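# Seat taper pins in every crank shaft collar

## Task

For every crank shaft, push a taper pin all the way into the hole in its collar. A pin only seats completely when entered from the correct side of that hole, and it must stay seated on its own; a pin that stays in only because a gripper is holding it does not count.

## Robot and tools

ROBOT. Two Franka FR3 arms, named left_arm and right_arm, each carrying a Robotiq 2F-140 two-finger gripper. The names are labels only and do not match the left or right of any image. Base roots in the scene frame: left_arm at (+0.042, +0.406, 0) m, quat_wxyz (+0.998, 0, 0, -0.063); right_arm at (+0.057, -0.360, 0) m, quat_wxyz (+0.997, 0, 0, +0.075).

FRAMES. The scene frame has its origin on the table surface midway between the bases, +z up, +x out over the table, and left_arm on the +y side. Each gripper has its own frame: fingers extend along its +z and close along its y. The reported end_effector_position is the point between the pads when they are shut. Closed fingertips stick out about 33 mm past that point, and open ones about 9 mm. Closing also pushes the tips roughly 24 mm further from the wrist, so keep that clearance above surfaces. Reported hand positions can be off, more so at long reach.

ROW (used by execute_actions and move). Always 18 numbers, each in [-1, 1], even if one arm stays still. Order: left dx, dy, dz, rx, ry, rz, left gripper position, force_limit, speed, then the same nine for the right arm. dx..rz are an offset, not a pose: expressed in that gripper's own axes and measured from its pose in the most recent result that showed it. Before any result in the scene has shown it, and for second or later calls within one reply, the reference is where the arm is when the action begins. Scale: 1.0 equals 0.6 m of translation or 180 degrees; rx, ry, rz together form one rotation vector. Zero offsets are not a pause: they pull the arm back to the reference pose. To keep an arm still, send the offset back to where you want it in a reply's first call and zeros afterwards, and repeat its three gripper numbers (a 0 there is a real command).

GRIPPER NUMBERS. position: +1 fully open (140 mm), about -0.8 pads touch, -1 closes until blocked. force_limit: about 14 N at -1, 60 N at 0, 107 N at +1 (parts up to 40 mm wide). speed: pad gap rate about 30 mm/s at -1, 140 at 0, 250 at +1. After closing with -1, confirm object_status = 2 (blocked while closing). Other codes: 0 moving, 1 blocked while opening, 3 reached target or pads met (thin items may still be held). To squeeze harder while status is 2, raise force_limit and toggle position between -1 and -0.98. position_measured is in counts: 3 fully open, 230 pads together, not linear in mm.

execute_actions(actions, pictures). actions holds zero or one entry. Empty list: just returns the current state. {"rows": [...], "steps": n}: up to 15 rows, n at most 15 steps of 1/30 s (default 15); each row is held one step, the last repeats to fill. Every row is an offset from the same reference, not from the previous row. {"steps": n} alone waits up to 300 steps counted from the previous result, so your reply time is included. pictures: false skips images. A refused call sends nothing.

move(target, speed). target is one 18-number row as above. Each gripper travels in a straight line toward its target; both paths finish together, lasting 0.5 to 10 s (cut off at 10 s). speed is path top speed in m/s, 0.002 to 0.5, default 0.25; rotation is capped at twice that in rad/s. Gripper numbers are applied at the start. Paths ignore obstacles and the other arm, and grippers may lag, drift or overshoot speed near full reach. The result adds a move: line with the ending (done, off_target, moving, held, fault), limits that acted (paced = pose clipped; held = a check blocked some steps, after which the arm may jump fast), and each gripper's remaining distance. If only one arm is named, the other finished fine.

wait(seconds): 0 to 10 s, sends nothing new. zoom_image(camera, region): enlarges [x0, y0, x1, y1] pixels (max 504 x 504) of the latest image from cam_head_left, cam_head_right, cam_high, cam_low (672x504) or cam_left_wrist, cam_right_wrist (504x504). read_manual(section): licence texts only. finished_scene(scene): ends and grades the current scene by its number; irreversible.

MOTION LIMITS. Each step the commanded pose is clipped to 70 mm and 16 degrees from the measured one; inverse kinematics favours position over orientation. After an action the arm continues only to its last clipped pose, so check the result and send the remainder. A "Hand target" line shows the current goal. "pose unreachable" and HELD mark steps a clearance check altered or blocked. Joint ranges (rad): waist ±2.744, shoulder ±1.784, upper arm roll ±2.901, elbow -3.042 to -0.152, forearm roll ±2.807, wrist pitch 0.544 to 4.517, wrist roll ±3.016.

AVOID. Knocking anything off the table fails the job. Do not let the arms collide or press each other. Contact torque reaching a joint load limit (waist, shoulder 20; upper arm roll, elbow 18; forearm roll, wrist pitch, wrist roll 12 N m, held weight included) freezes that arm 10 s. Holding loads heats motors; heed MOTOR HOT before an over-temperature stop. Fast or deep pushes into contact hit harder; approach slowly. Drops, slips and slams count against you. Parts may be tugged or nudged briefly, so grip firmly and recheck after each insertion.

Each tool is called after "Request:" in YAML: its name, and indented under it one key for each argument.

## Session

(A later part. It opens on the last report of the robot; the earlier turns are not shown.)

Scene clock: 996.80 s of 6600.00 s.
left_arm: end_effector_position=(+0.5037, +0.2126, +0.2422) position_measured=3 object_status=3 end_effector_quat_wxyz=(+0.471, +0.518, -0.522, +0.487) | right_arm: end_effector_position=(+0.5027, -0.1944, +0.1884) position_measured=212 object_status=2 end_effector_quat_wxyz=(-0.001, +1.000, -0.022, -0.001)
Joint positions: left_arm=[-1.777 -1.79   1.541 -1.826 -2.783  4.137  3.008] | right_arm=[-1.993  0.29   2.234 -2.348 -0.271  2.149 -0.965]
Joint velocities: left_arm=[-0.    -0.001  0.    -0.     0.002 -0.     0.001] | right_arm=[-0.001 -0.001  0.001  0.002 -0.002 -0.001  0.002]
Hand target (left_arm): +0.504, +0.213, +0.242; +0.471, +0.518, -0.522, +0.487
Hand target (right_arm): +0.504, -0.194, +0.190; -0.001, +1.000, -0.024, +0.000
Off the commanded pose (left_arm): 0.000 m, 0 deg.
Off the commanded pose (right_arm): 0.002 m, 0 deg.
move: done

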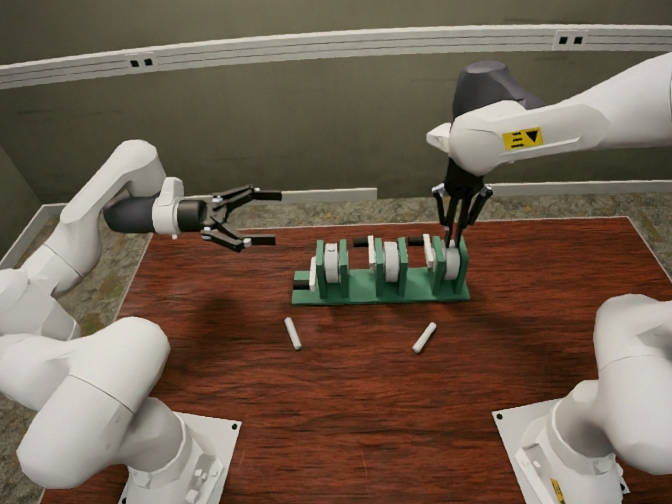

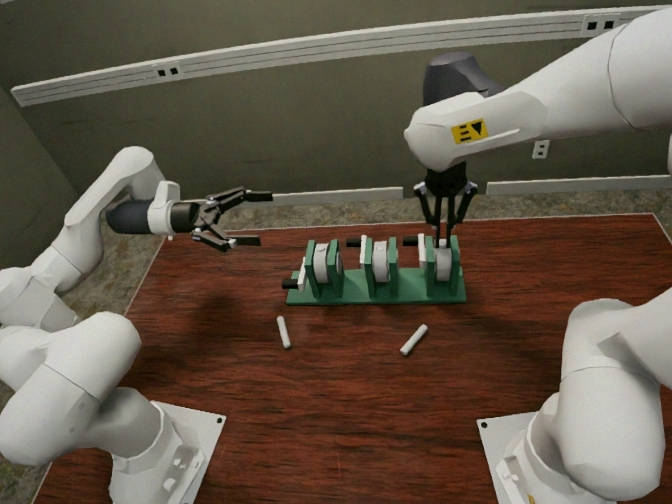

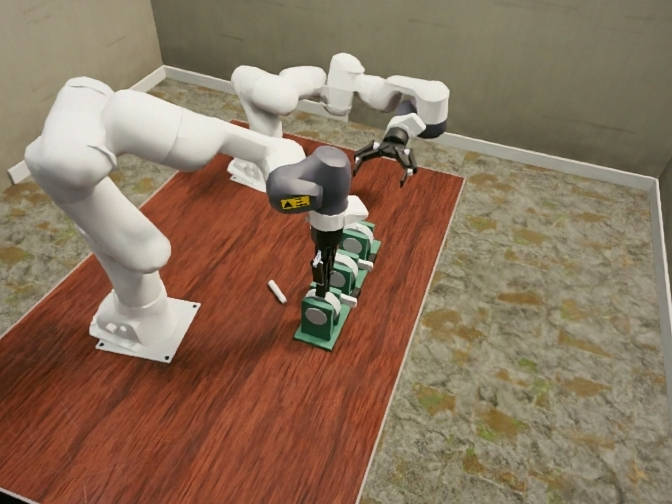

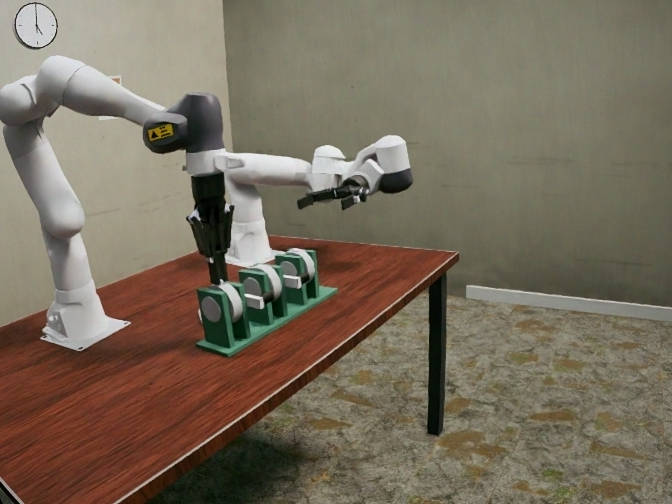

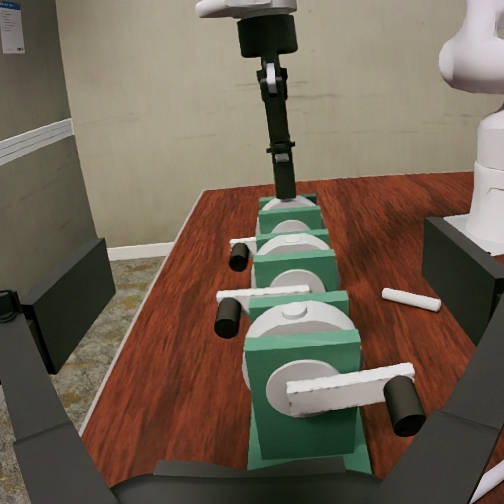

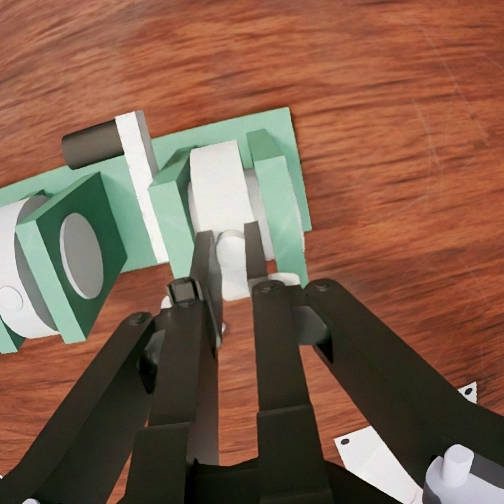

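Request:
move:
  target: [0,0,0,0,0,0,1,0,0,0,0,0,0,0,0.035,-1,0.3,-0.9]
  speed: 0.03

Request:
move:
  target: [0,0,0,0,0,0,1,0,0,0,0,0,0,0,0,-0.55,0,-0.8]
  speed: 0.01

Request:
move:
  target: [0,0,0,0,0,0,1,0,0,0,0,-0.018,0,0,0,-0.55,0,-0.8]
  speed: 0.02

Request:
zoom_image:
  camera: "cam_left_wrist"
  region: [250, 150, 340, 240]

Request:
zoom_image:
  camera: "cam_low"
  region: [190, 250, 300, 310]

Scene clock: 1005.57 s of 6600.00 s.
left_arm: end_effector_position=(+0.5037, +0.2126, +0.2422) position_measured=3 object_status=3 end_effector_quat_wxyz=(+0.471, +0.518, -0.522, +0.487) | right_arm: end_effector_position=(+0.5027, -0.1944, +0.1885) position_measured=212 object_status=2 end_effector_quat_wxyz=(-0.000, +0.998, -0.070, -0.001)
Joint positions: left_arm=[-1.777 -1.79   1.541 -1.826 -2.783  4.137  3.008] | right_arm=[-2.008  0.285  2.247 -2.348 -0.263  2.149 -0.875]
Joint velocities: left_arm=[ 0.    -0.001 -0.     0.     0.    -0.001 -0.001] | right_arm=[-0.001 -0.    -0.001  0.    -0.001  0.     0.029]
Hand target (left_arm): +0.504, +0.213, +0.242; +0.471, +0.518, -0.522, +0.487
Hand target (right_arm): +0.503, -0.194, +0.188; -0.001, +0.997, -0.077, -0.001
Off the commanded pose (left_arm): 0.000 m, 0 deg.
Off the commanded pose (right_arm): 0.000 m, 1 deg.
After step 90, 3.70 s passed at rest.
move: done

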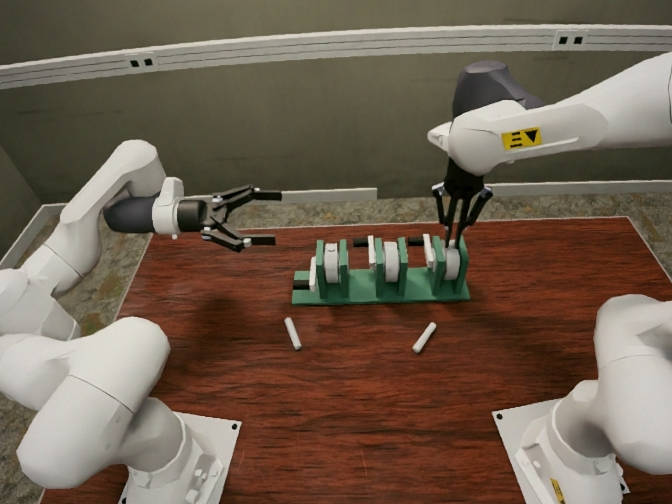

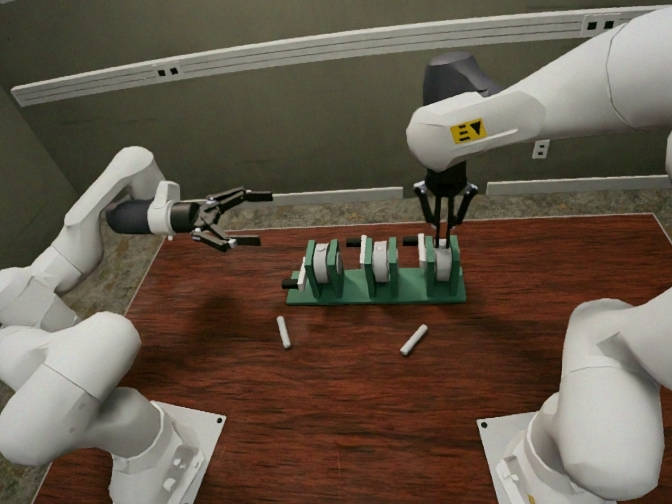

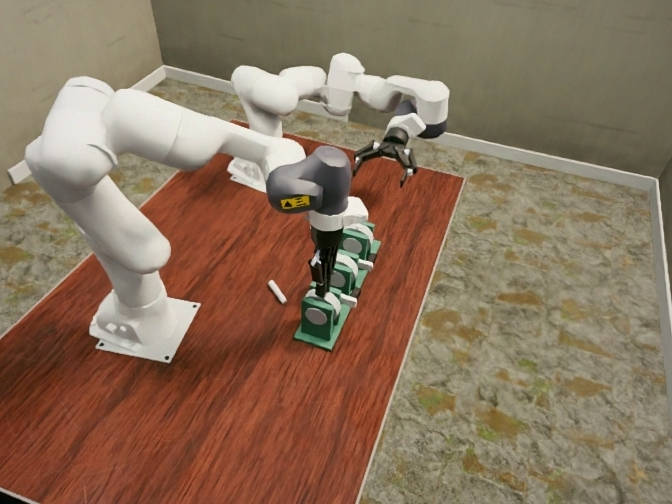

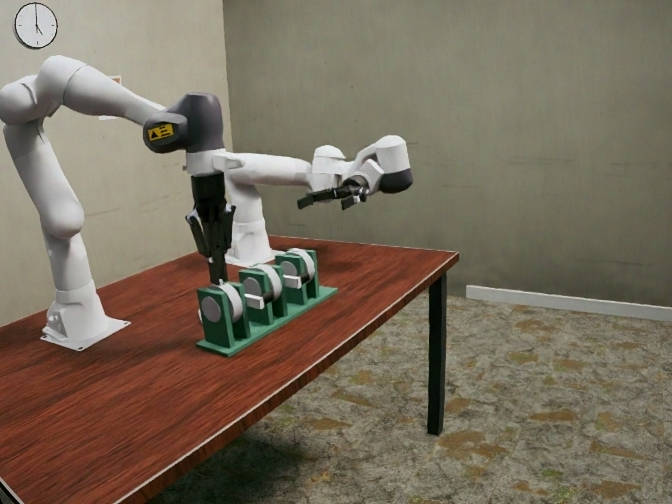

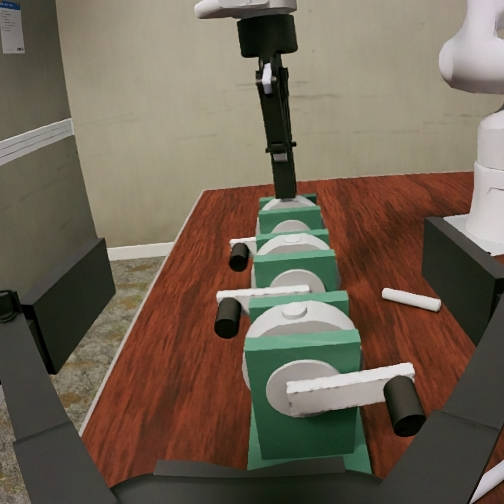

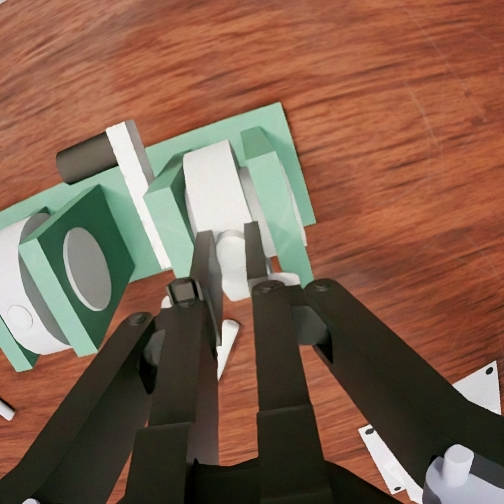

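Scene clock: 1006.07 s of 6600.00 s.
left_arm: end_effector_position=(+0.5037, +0.2126, +0.2422) position_measured=3 object_status=3 end_effector_quat_wxyz=(+0.471, +0.518, -0.522, +0.487) | right_arm: end_effector_position=(+0.5027, -0.1944, +0.1885) position_measured=199 object_status=3 end_effector_quat_wxyz=(-0.000, +0.998, -0.070, -0.001)
Joint positions: left_arm=[-1.777 -1.79   1.541 -1.826 -2.783  4.137  3.008] | right_arm=[-2.008  0.285  2.247 -2.348 -0.263  2.149 -0.875]
Joint velocities: left_arm=[ 0.001 -0.001 -0.001 -0.001  0.001 -0.    -0.   ] | right_arm=[ 0.     0.001  0.001 -0.    -0.002 -0.001 -0.001]
Hand target (left_arm): +0.504, +0.213, +0.242; +0.471, +0.518, -0.522, +0.487
Hand target (right_arm): +0.503, -0.194, +0.188; -0.000, +0.998, -0.070, -0.001
Off the commanded pose (left_arm): 0.000 m, 0 deg.
Off the commanded pose (right_arm): 0.000 m, 0 deg.
move: done

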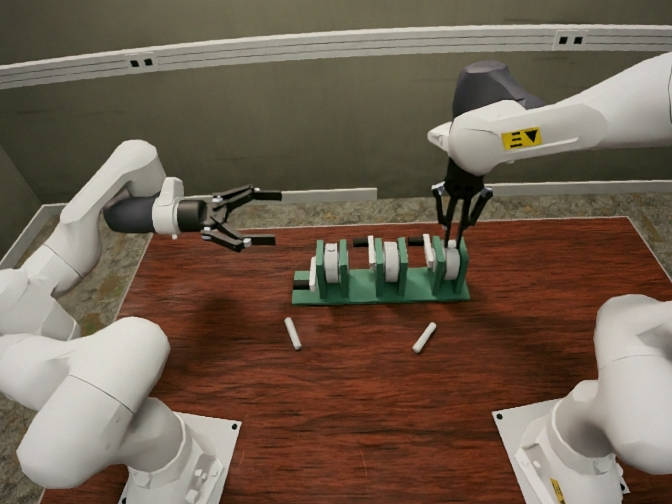

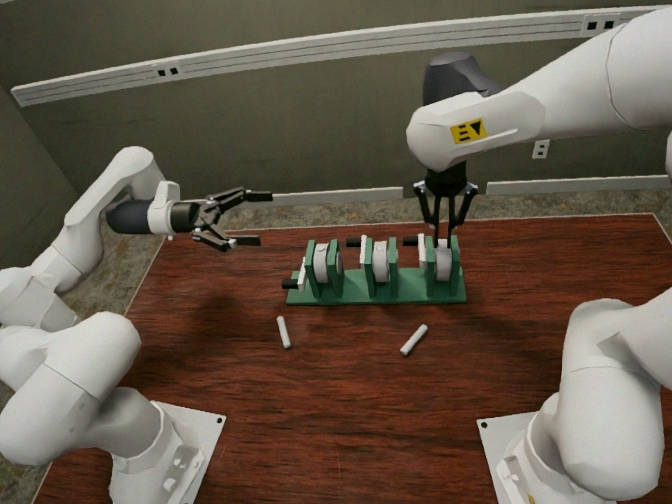

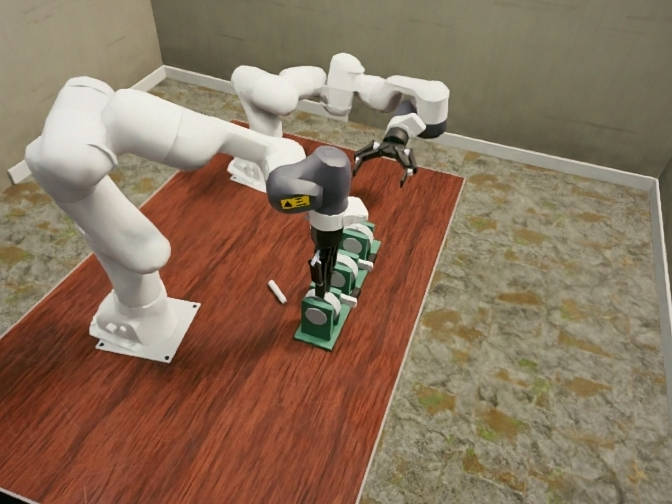

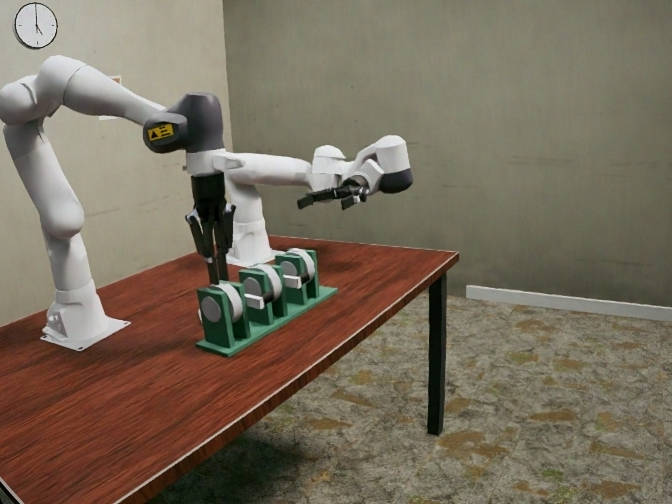

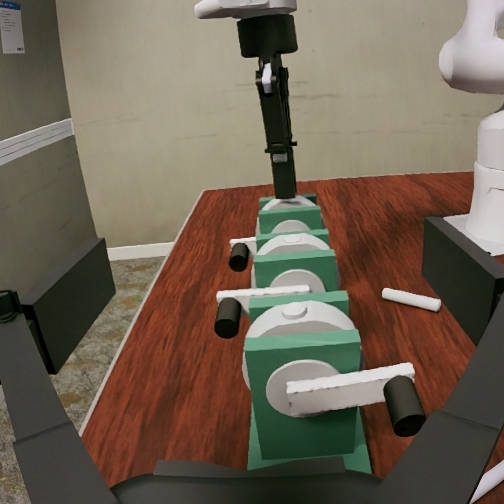

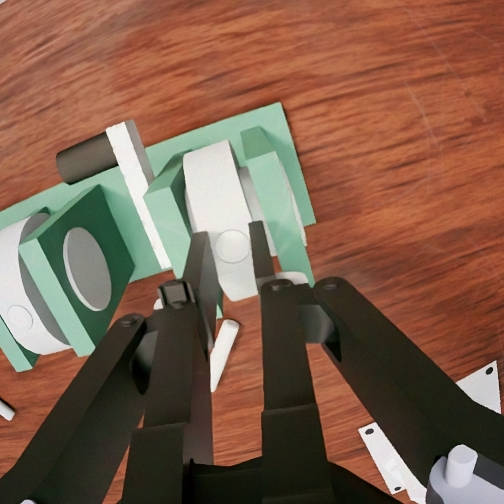

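Scene clock: 1006.83 s of 6600.00 s.
left_arm: end_effector_position=(+0.5037, +0.2126, +0.2422) position_measured=3 object_status=3 end_effector_quat_wxyz=(+0.471, +0.518, -0.522, +0.487) | right_arm: end_effector_position=(+0.5028, -0.1934, +0.1980) position_measured=199 object_status=3 end_effector_quat_wxyz=(-0.002, +0.998, -0.067, -0.001)
Joint positions: left_arm=[-1.777 -1.79   1.541 -1.826 -2.783  4.137  3.008] | right_arm=[-2.009  0.3    2.255 -2.333 -0.268  2.123 -0.874]
Joint velocities: left_arm=[-0.002 -0.001 -0.001 -0.001 -0.001  0.     0.   ] | right_arm=[ 0.002  0.002 -0.     0.001 -0.004 -0.016  0.001]
Hand target (left_arm): +0.504, +0.213, +0.242; +0.471, +0.518, -0.522, +0.487
Hand target (right_arm): +0.503, -0.194, +0.199; -0.000, +0.998, -0.070, -0.001
Off the commanded pose (left_arm): 0.000 m, 0 deg.
Off the commanded pose (right_arm): 0.002 m, 0 deg.
move: done

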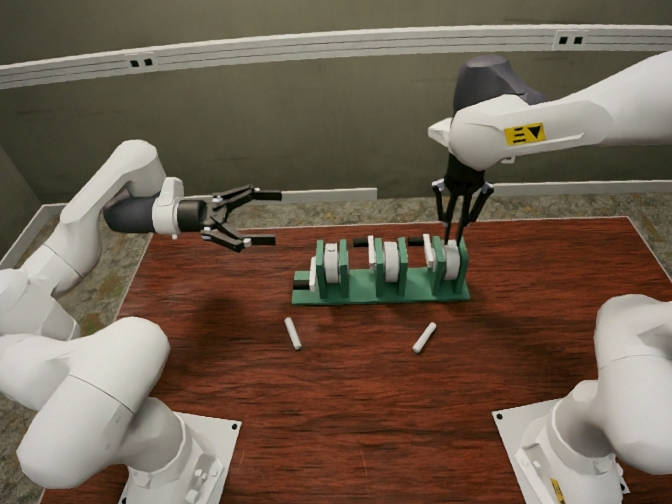

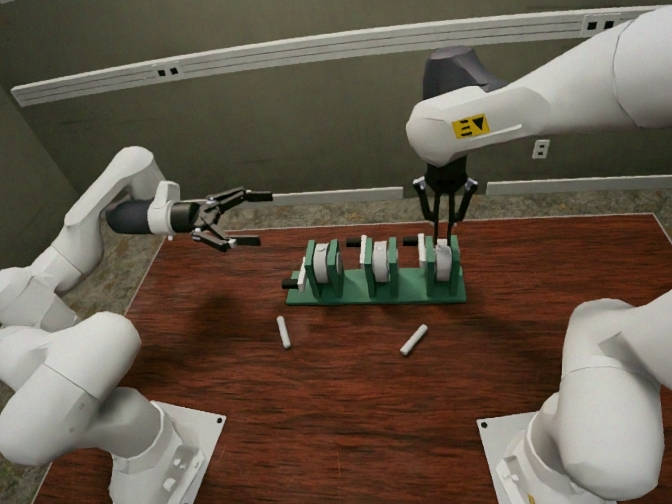

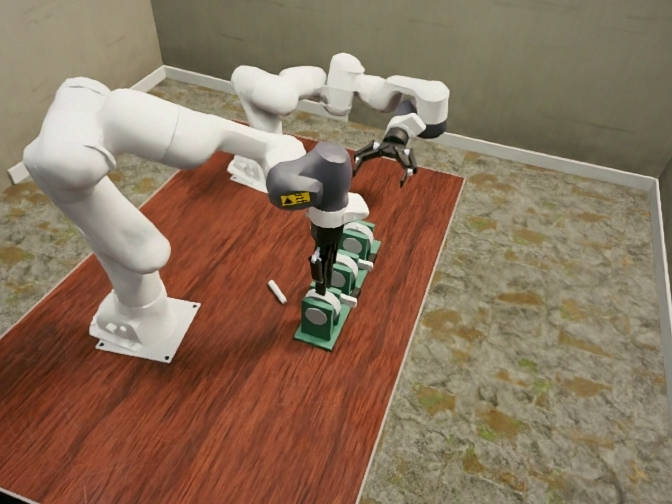

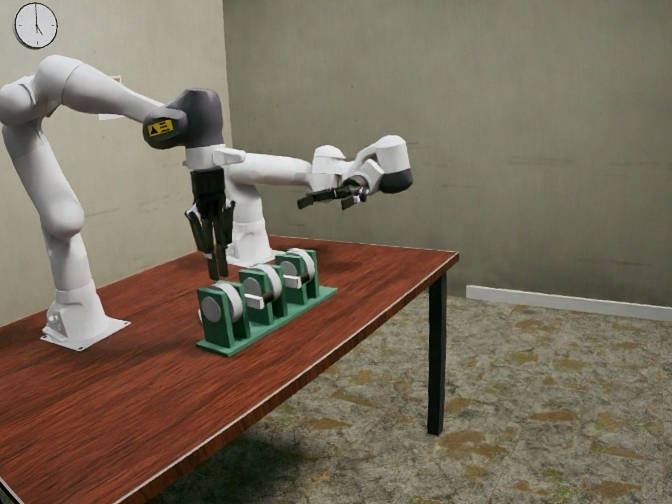

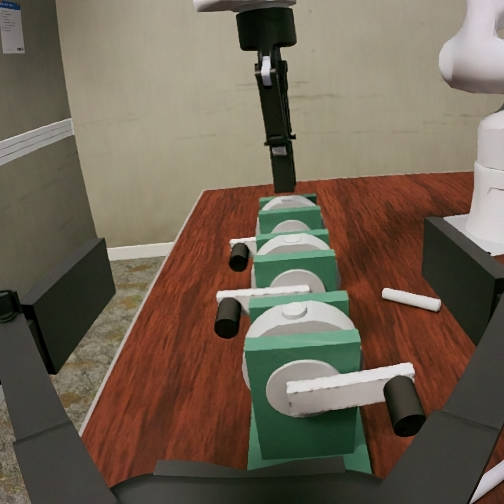

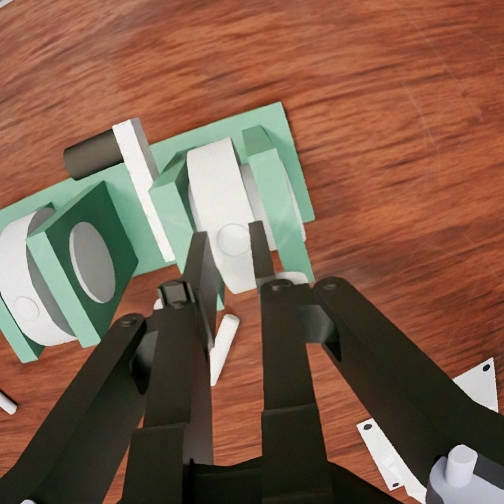

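Region (250, 150, 340, 240) of cam_left_wrist's 504x504 image, scaled by 5.600, with more detail than that image has.

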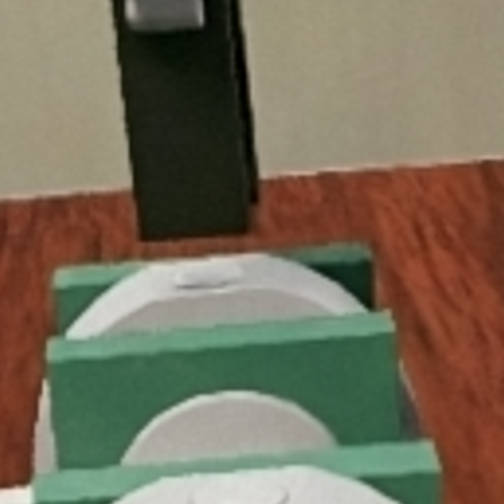

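Region (190, 250, 300, 310) of cam_low's 672x504 image, scaled by 4.582, with more detail than that image has; it fills the top 275 rows of this view, and the rest is white.

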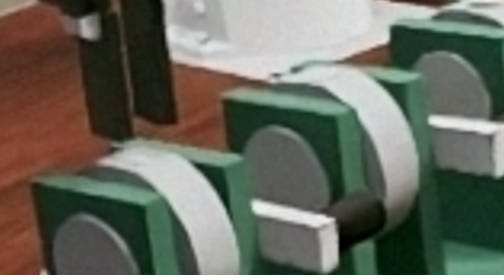

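Request:
execute_actions:
  actions: []

Scene clock: 1017.97 s of 6600.00 s.
left_arm: end_effector_position=(+0.5037, +0.2126, +0.2422) position_measured=3 object_status=3 end_effector_quat_wxyz=(+0.471, +0.518, -0.522, +0.487) | right_arm: end_effector_position=(+0.5022, -0.1939, +0.1980) position_measured=199 object_status=3 end_effector_quat_wxyz=(-0.001, +0.998, -0.068, -0.002)
Joint positions: left_arm=[-1.777 -1.79   1.541 -1.826 -2.783  4.137  3.008] | right_arm=[-2.009  0.3    2.256 -2.333 -0.268  2.121 -0.873]
Joint velocities: left_arm=[ 0.     0.    -0.     0.    -0.001 -0.001  0.   ] | right_arm=[-0.001  0.     0.     0.     0.001 -0.     0.001]
Hand target (left_arm): +0.504, +0.213, +0.242; +0.471, +0.518, -0.522, +0.487
Hand target (right_arm): +0.503, -0.194, +0.199; -0.000, +0.998, -0.070, -0.001
Off the commanded pose (left_arm): 0.000 m, 0 deg.
Off the commanded pose (right_arm): 0.002 m, 0 deg.
Steps of this call (steps 1 to 90: nothing new was sent; then 8.13 s passed at rest). Readings (end_effector_position | what the end effector reports):
1: left_arm (+0.5037, +0.2126, +0.2422) | right_arm (+0.5027, -0.1935, +0.1980) | left_arm position_measured=3 object_status=3 | right_arm position_measured=199 object_status=3
2: left_arm (+0.5037, +0.2126, +0.2422) | right_arm (+0.5026, -0.1936, +0.1980) | left_arm position_measured=3 object_status=3 | right_arm position_measured=199 object_status=3
4: left_arm (+0.5037, +0.2126, +0.2422) | right_arm (+0.5024, -0.1937, +0.1979) | left_arm position_measured=3 object_status=3 | right_arm position_measured=199 object_status=3
8: left_arm (+0.5037, +0.2126, +0.2422) | right_arm (+0.5023, -0.1938, +0.1979) | left_arm position_measured=3 object_status=3 | right_arm position_measured=199 object_status=3
90: the state above

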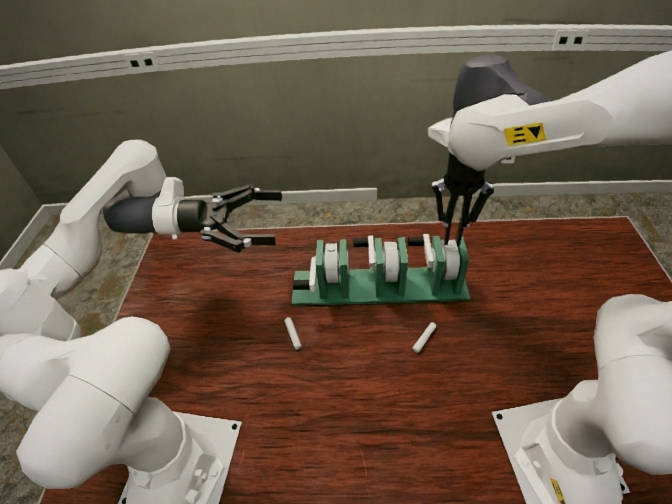

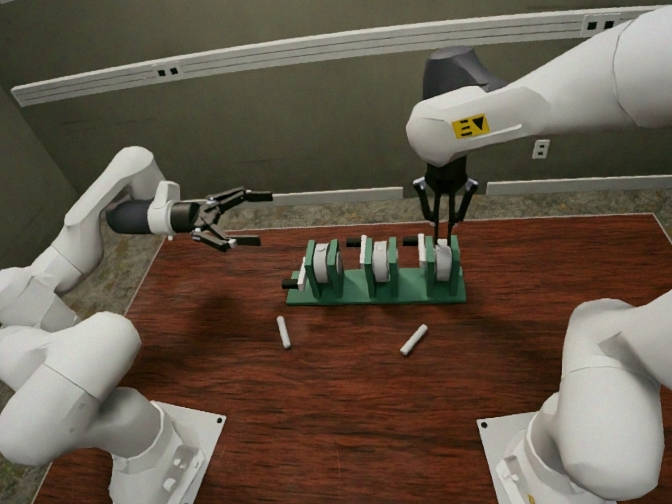

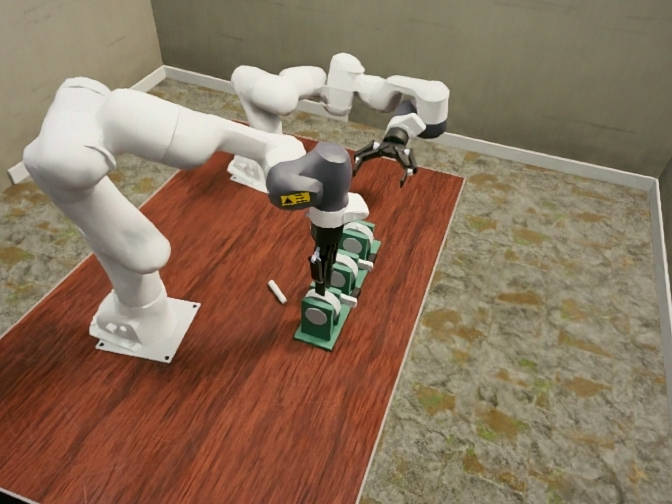

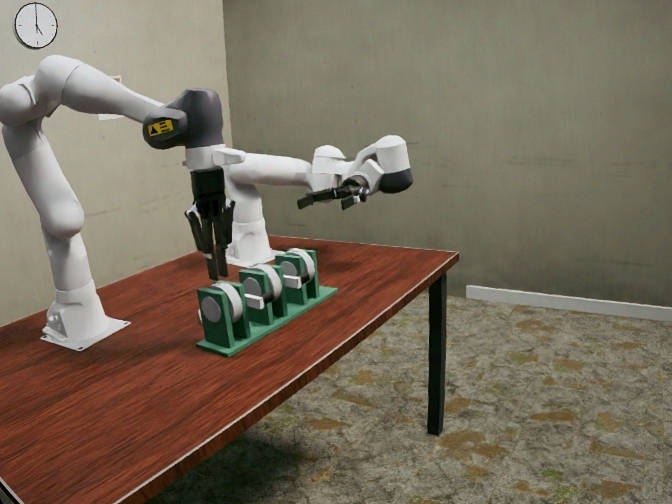

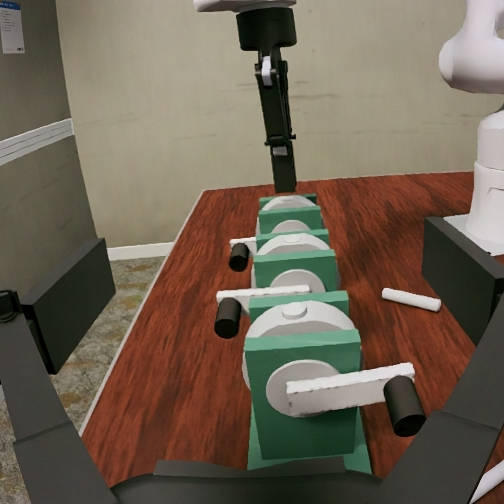

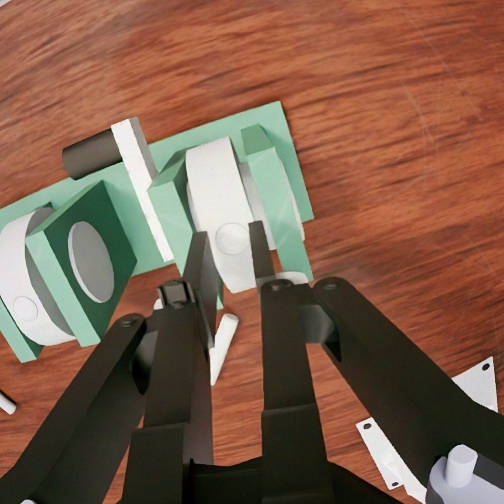

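Request:
move:
  target: [0,0,0,0,0,0,1,0,0,-0.0662,-0.4852,-0.015,0,0,-0.033,-0.55,0.3,0]
  speed: 0.15

Request:
zoom_image:
  camera: "cam_right_wrist"
  region: [170,180,300,310]

Request:
zoom_image:
  camera: "cam_left_wrist"
  region: [240,230,360,350]

Scene clock: 1027.93 s of 6600.00 s.
left_arm: end_effector_position=(+0.5037, +0.2126, +0.2422) position_measured=3 object_status=3 end_effector_quat_wxyz=(+0.471, +0.518, -0.522, +0.487) | right_arm: end_effector_position=(+0.5004, +0.1040, +0.2058) position_measured=199 object_status=3 end_effector_quat_wxyz=(-0.003, +1.000, -0.014, +0.003)
Joint positions: left_arm=[-1.777 -1.79   1.541 -1.826 -2.783  4.137  3.008] | right_arm=[-1.849 -0.37   2.413 -1.717  0.268  1.993 -0.903]
Joint velocities: left_arm=[ 0.001 -0.    -0.001 -0.002  0.001 -0.    -0.002] | right_arm=[-0.016  0.001 -0.001  0.016  0.013 -0.031 -0.004]
Hand target (left_arm): +0.504, +0.213, +0.242; +0.471, +0.518, -0.522, +0.487
Hand target (right_arm): +0.499, +0.104, +0.206; -0.002, +1.000, -0.013, -0.000
Off the commanded pose (left_arm): 0.000 m, 0 deg.
Off the commanded pose (right_arm): 0.005 m, 1 deg.
After step 90, 4.63 s passed at rest.
move: off_target (right_arm)

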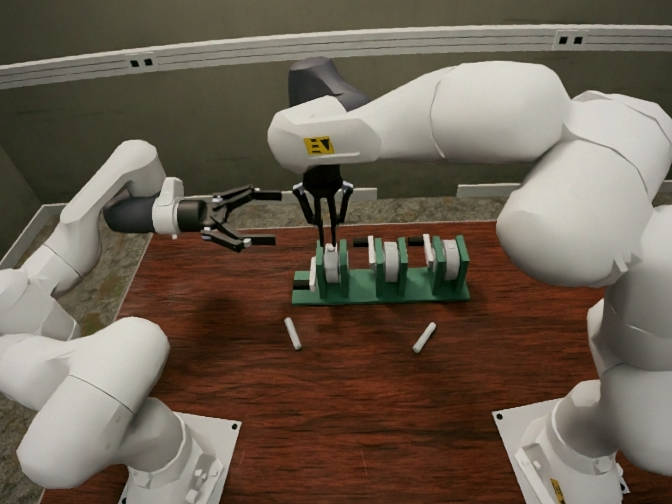

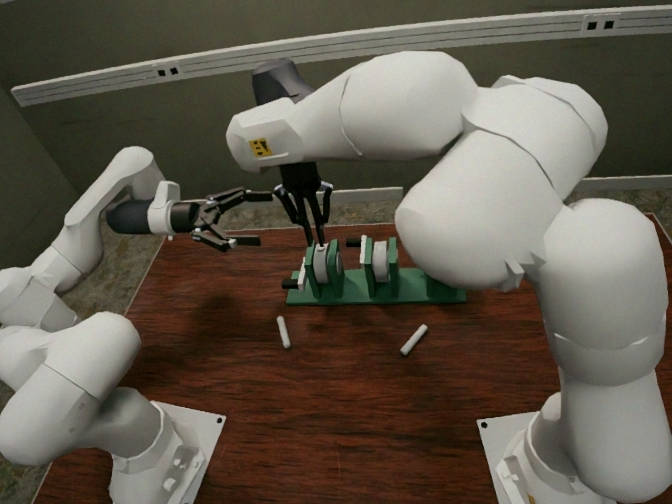

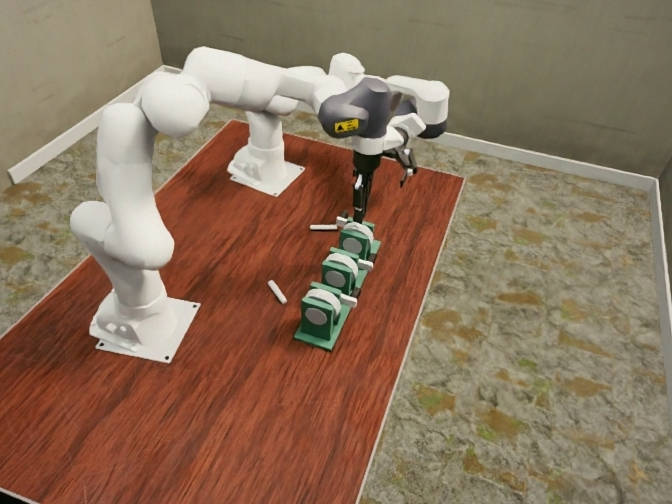

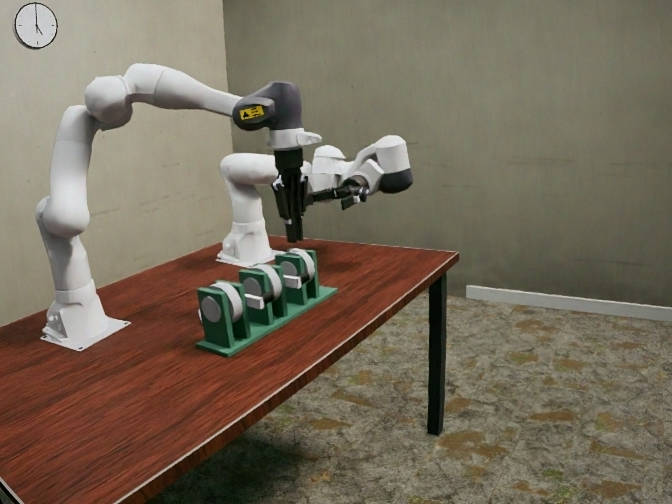

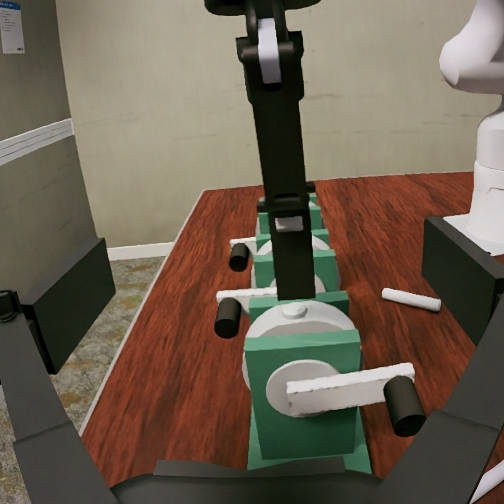

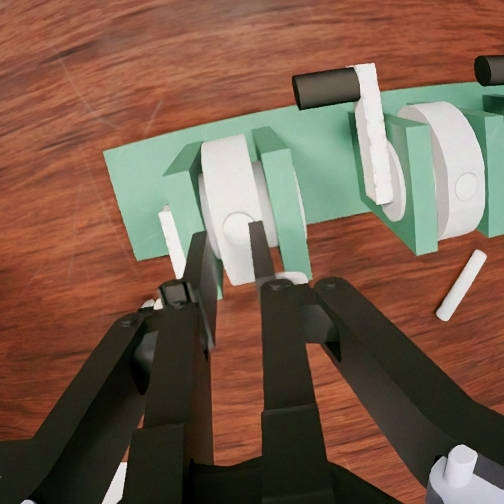

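Region (170, 180, 300, 310) of cam_right_wrist's 504x504 image, scaled by 3.877, with more detail than that image has.

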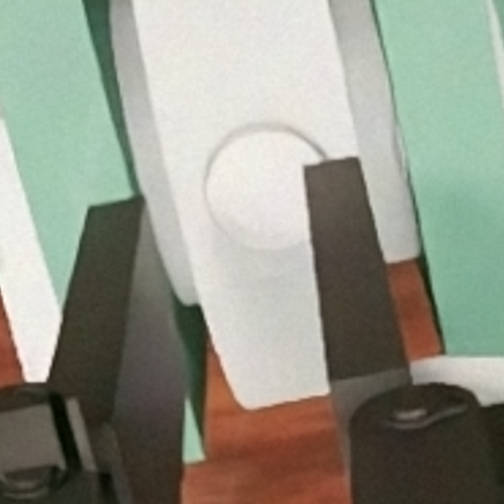

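Region (240, 230, 360, 350) of cam_left_wrist's 504x504 image, scaled by 4.200, with more detail than that image has.

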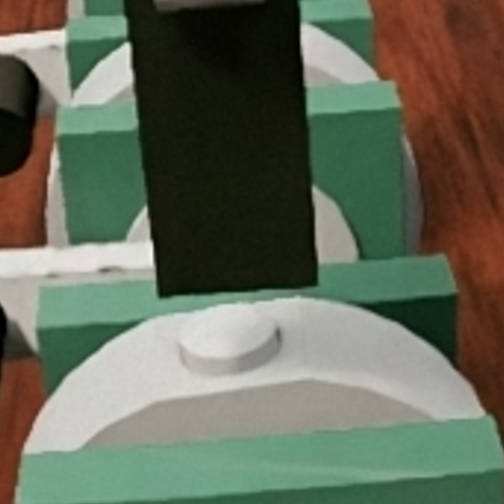

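Request:
move:
  target: [0,0,0,0,0,0,1,0,0,0.0037,0.007,0.023,0,0,0,-0.55,0.3,0]
  speed: 0.015

Request:
zoom_image:
  camera: "cam_right_wrist"
  region: [170,180,300,310]

Request:
zoom_image:
  camera: "cam_left_wrist"
  region: [240,230,360,350]

Scene clock: 1035.47 s of 6600.00 s.
left_arm: end_effector_position=(+0.5037, +0.2126, +0.2422) position_measured=3 object_status=3 end_effector_quat_wxyz=(+0.471, +0.518, -0.522, +0.487) | right_arm: end_effector_position=(+0.5017, +0.0999, +0.1934) position_measured=199 object_status=3 end_effector_quat_wxyz=(-0.002, +1.000, -0.016, +0.003)
Joint positions: left_arm=[-1.777 -1.79   1.541 -1.826 -2.783  4.137  3.008] | right_arm=[-1.851 -0.376  2.413 -1.742  0.275  2.021 -0.911]
Joint velocities: left_arm=[-0.001 -0.001 -0.     0.001 -0.002 -0.    -0.001] | right_arm=[-0.001 -0.    -0.001 -0.     0.002  0.011 -0.006]
Hand target (left_arm): +0.504, +0.213, +0.242; +0.471, +0.518, -0.522, +0.487
Hand target (right_arm): +0.502, +0.100, +0.192; -0.003, +1.000, -0.014, +0.003
Off the commanded pose (left_arm): 0.000 m, 0 deg.
Off the commanded pose (right_arm): 0.002 m, 0 deg.
After step 90, 3.33 s passed at rest.
move: done

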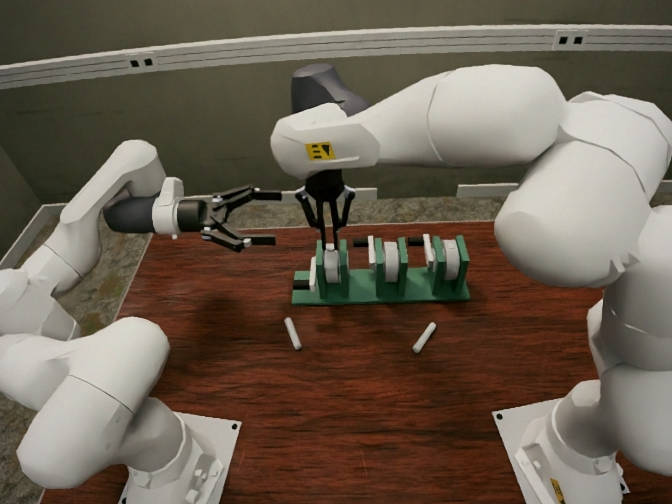

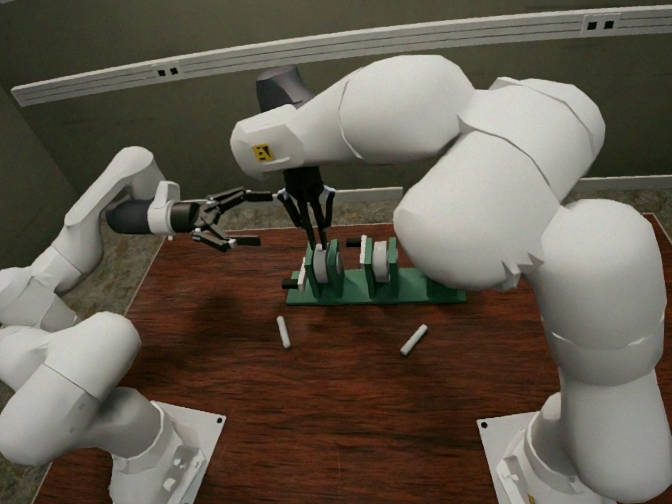

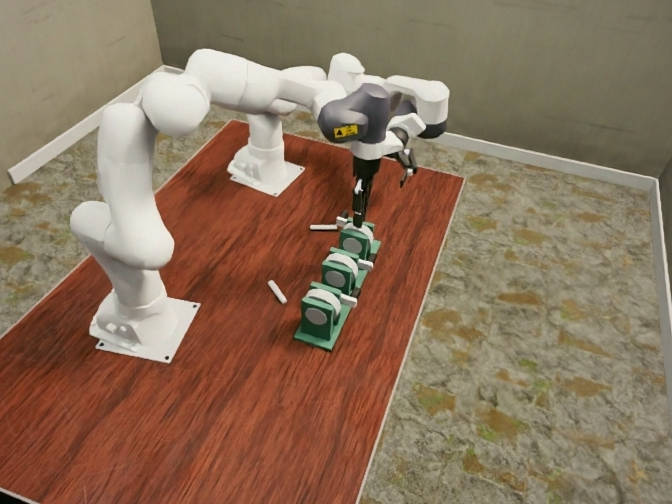

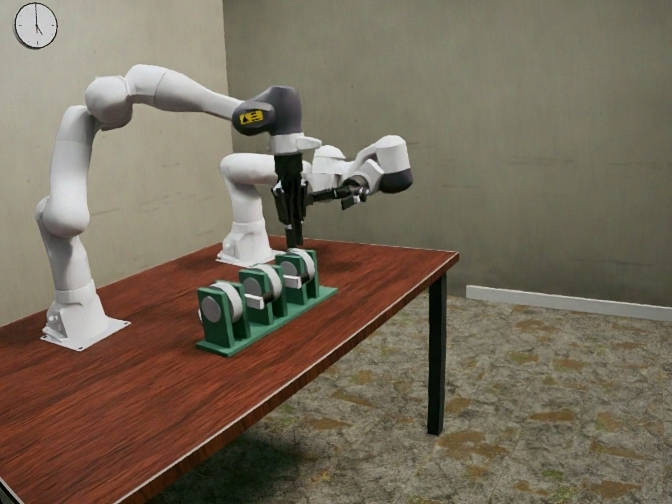

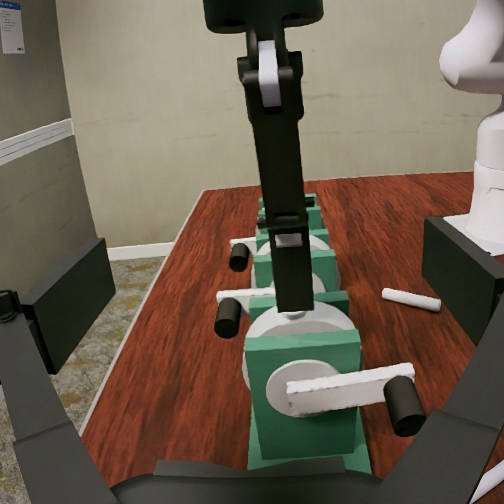

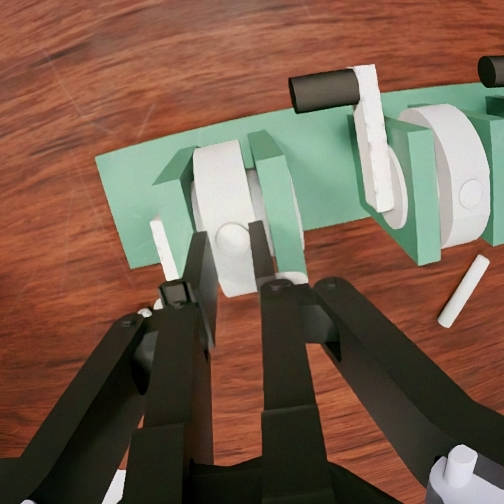

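Region (170, 180, 300, 310) of cam_right_wrist's 504x504 image, scaled by 3.877, with more detail than that image has.

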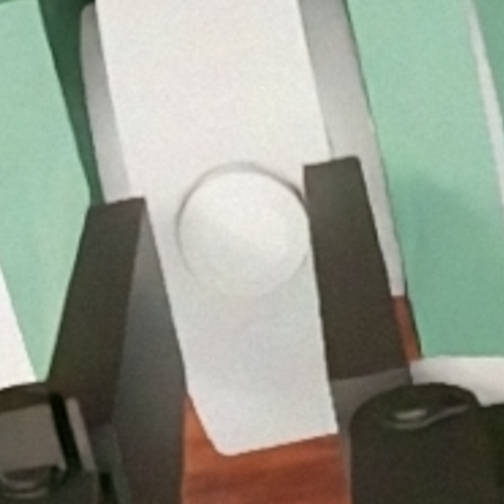

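Region (240, 230, 360, 350) of cam_left_wrist's 504x504 image, scaled by 4.200, with more detail than that image has.

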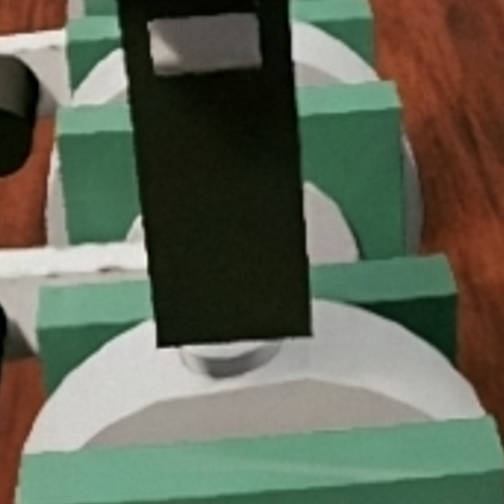

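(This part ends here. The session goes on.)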